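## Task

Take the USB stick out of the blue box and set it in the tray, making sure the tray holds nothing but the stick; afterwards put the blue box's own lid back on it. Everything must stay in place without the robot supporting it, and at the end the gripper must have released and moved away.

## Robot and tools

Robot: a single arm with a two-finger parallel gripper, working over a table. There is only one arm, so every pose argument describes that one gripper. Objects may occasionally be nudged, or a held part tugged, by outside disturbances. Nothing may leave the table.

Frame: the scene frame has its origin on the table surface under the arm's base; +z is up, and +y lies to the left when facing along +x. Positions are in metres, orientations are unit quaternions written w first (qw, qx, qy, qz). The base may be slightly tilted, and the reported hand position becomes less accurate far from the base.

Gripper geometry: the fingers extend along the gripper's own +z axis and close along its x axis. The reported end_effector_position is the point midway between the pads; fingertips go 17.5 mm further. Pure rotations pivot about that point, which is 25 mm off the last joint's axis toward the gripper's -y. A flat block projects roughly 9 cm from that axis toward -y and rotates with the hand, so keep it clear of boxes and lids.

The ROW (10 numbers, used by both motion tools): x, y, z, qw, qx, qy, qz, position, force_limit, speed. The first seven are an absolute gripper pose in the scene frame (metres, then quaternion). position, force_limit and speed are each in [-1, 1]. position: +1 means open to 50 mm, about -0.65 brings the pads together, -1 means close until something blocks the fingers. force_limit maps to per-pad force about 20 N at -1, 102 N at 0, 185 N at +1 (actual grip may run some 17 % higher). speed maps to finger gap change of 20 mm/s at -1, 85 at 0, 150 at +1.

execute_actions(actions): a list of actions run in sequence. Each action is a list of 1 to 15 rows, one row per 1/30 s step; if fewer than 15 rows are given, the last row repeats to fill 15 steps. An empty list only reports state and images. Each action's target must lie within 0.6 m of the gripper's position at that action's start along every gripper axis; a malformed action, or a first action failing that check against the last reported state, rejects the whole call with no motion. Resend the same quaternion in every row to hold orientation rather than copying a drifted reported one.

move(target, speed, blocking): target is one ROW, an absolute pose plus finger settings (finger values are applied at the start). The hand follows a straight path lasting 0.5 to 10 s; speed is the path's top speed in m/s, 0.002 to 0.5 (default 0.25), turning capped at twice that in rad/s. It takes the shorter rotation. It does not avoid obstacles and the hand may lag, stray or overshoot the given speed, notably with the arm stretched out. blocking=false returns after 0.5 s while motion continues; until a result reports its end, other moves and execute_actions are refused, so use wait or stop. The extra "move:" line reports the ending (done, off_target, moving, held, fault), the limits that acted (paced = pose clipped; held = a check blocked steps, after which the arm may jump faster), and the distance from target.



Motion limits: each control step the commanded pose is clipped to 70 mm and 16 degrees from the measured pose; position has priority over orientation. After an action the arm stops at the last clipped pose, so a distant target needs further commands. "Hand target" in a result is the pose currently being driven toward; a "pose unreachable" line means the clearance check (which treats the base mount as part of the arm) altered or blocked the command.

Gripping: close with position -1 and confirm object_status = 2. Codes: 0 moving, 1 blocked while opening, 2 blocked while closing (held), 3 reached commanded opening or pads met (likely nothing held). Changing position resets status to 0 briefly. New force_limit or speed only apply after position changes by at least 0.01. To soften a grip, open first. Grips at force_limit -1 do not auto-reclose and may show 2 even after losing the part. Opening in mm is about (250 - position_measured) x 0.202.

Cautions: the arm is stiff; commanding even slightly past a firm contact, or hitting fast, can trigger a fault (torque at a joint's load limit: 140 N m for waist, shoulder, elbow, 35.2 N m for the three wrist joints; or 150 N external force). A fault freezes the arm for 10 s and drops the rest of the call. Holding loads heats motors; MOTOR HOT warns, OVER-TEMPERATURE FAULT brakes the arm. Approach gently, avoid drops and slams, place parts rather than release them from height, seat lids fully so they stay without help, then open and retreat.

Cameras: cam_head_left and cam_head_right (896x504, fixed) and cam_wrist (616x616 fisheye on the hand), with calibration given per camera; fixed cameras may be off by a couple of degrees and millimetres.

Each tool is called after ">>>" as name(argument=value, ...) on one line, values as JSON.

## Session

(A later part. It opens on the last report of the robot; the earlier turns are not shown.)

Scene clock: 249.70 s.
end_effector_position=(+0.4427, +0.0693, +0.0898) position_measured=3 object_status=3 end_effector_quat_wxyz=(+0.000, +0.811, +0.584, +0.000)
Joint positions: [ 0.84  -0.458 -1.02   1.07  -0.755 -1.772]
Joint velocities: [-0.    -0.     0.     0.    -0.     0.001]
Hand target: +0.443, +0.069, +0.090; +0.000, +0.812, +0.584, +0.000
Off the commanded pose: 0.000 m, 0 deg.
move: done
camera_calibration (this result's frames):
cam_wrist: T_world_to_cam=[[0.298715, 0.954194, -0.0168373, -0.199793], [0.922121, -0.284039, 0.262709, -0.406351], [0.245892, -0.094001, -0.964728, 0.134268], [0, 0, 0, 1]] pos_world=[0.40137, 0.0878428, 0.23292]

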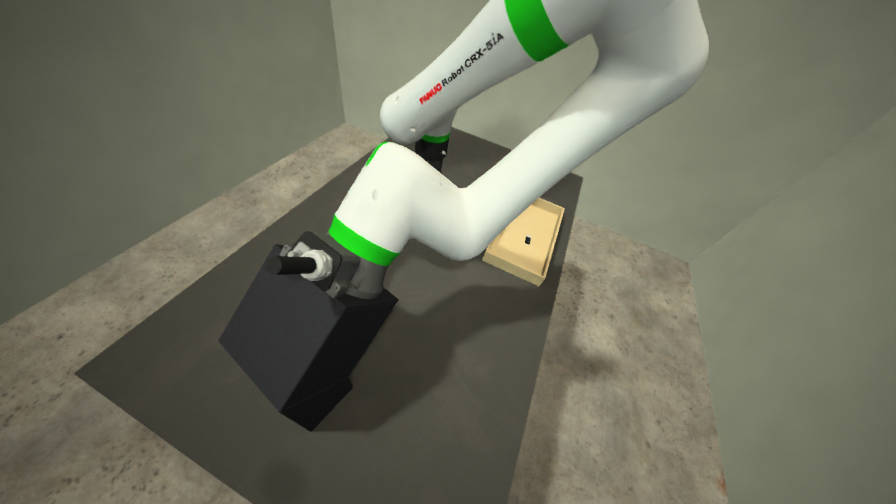

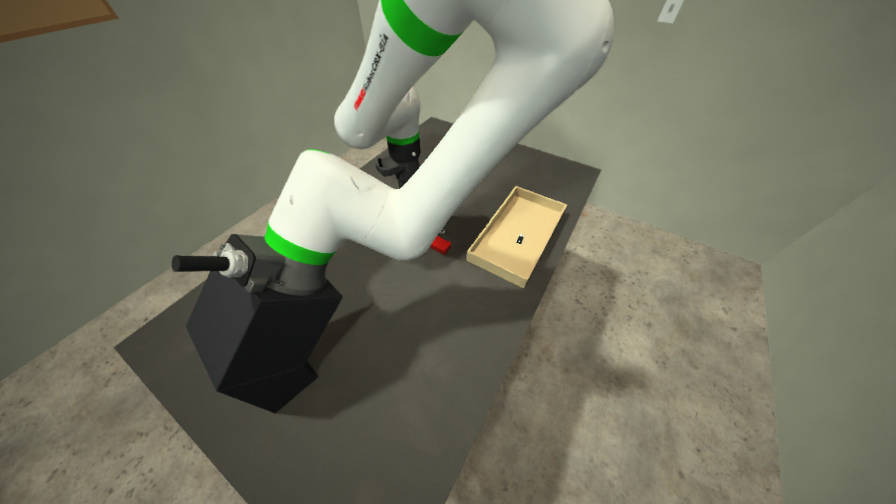

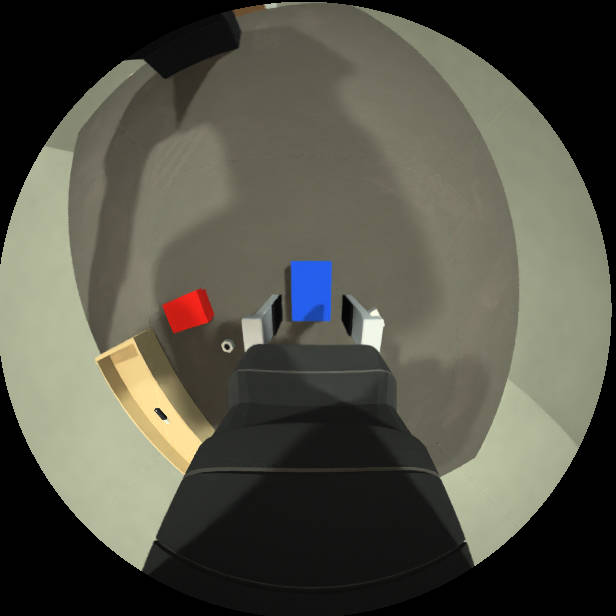

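>>> move(target=[0.47, 0.21, 0.07, 0, 0.8116, 0.5842, 0, 1, -0.3, 0], speed=0.2)

Scene clock: 255.07 s.
end_effector_position=(+0.4697, +0.2099, +0.0703) position_measured=3 object_status=3 end_effector_quat_wxyz=(+0.000, +0.812, +0.584, -0.000)
Joint positions: [ 1.017 -0.103 -0.808  1.155 -0.82  -2.042]
Joint velocities: [-0.003  0.002  0.     0.001 -0.001 -0.   ]
Hand target: +0.470, +0.210, +0.070; +0.000, +0.812, +0.584, -0.000
Off the commanded pose: 0.000 m, 0 deg.
move: done
camera_calibration (this result's frames):
cam_wrist: T_world_to_cam=[[0.298737, 0.954189, -0.0167182, -0.34235], [0.922241, -0.284142, 0.262172, -0.386229], [0.245412, -0.0937389, -0.964876, 0.122218], [0, 0, 0, 1]] pos_world=[0.428476, 0.228379, 0.21346]

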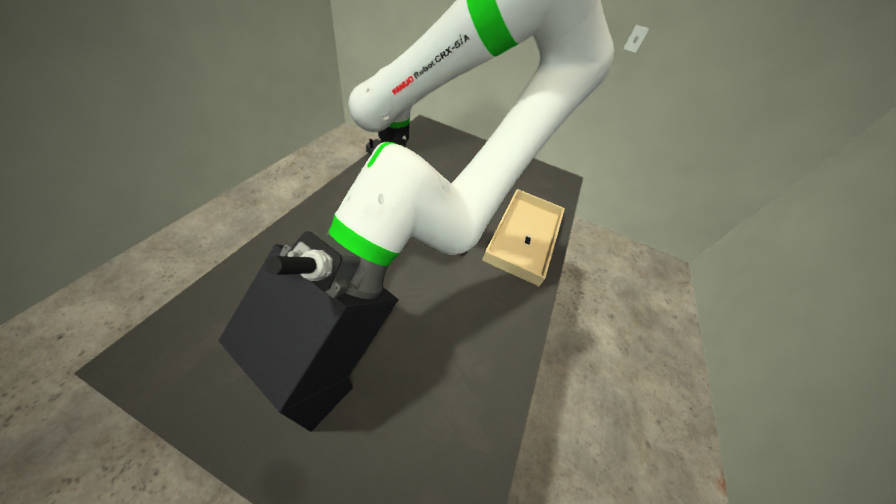

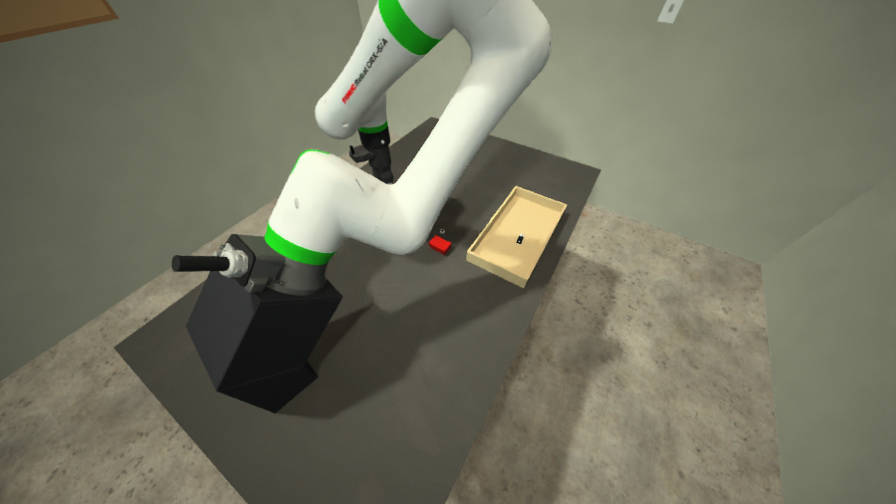

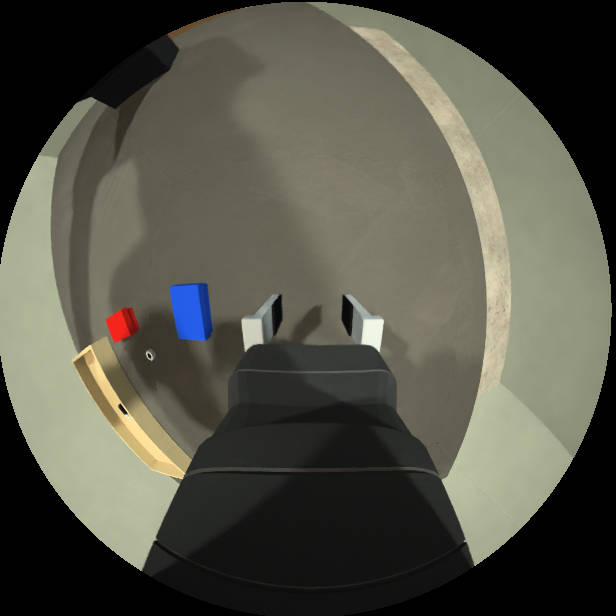

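>>> zoom_image(camera="cam_wrist", region=[140, 260, 240, 360])

Region (140, 260, 240, 360) of cam_wrist's 616x616 image, scaled by 5.040, with more detail than that image has.

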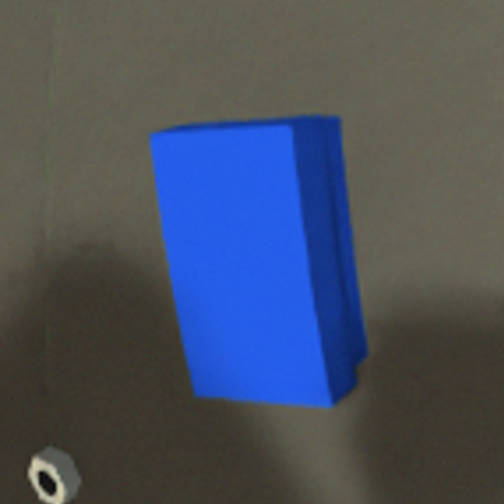

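>>> move(target=[0.47, -0.08, 0.08, 0, 0.8116, 0.5842, 0, 1, -0.3, 0], speed=0.25)

Scene clock: 267.07 s.
end_effector_position=(+0.4707, -0.0794, +0.0794) position_measured=3 object_status=3 end_effector_quat_wxyz=(-0.000, +0.812, +0.584, +0.000)
Joint positions: [ 0.384 -0.534 -0.923  0.754 -0.527 -1.128]
Joint velocities: [-0.003 -0.001  0.001 -0.003 -0.002  0.004]
Hand target: +0.471, -0.079, +0.079; -0.000, +0.812, +0.584, +0.000
Off the commanded pose: 0.001 m, 0 deg.
move: done
camera_calibration (this result's frames):
cam_wrist: T_world_to_cam=[[0.300105, 0.953778, -0.0156471, -0.0672044], [0.921798, -0.285745, 0.261987, -0.471627], [0.245407, -0.0930474, -0.964944, 0.103682], [0, 0, 0, 1]] pos_world=[0.429469, -0.0610197, 0.222556]

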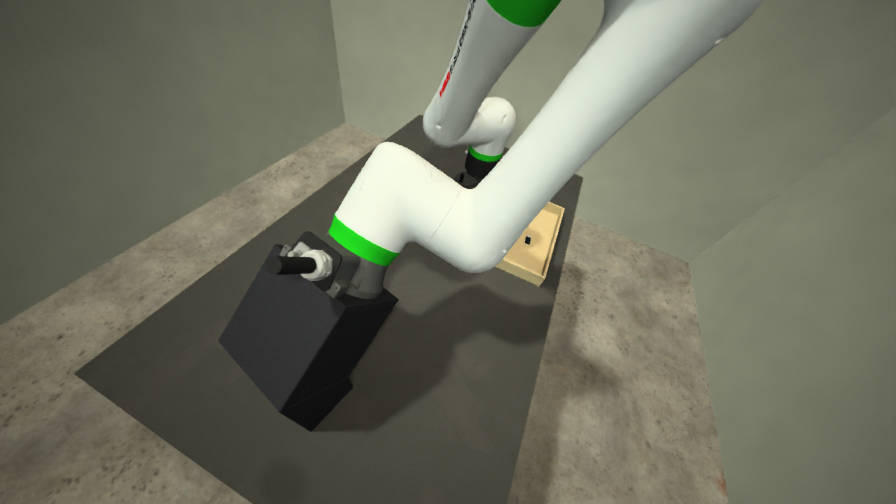

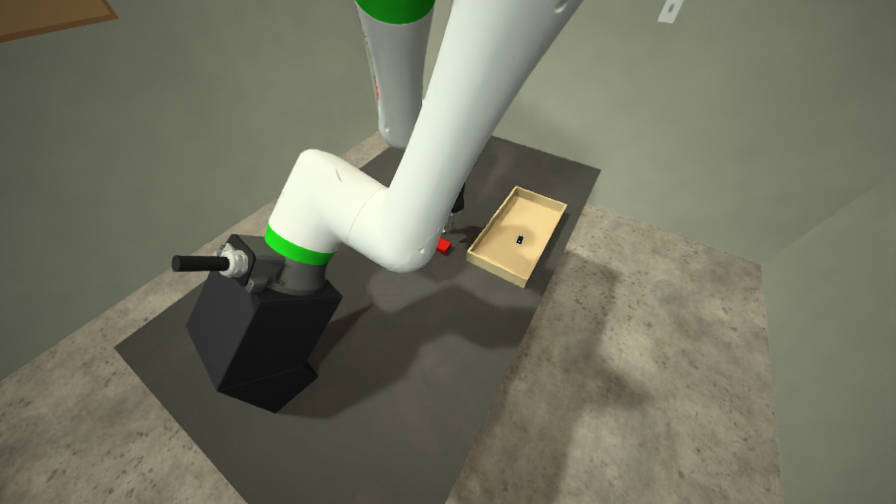

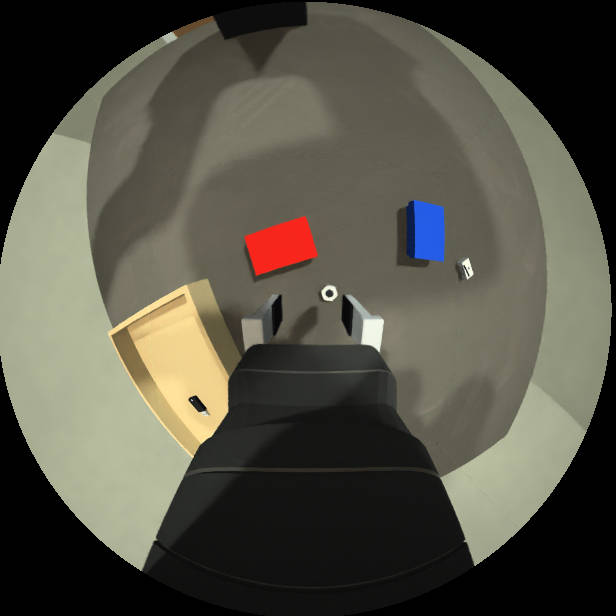

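>>> zoom_image(camera="cam_wrist", region=[375, 180, 475, 280])

Region (375, 180, 475, 280) of cam_wrist's 616x616 image, scaled by 5.040, with more detail than that image has.

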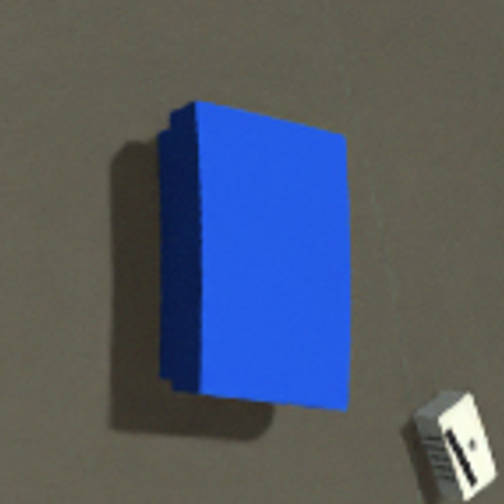

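>>> finished_scene(scene=2)

The scene is finished: the task was done.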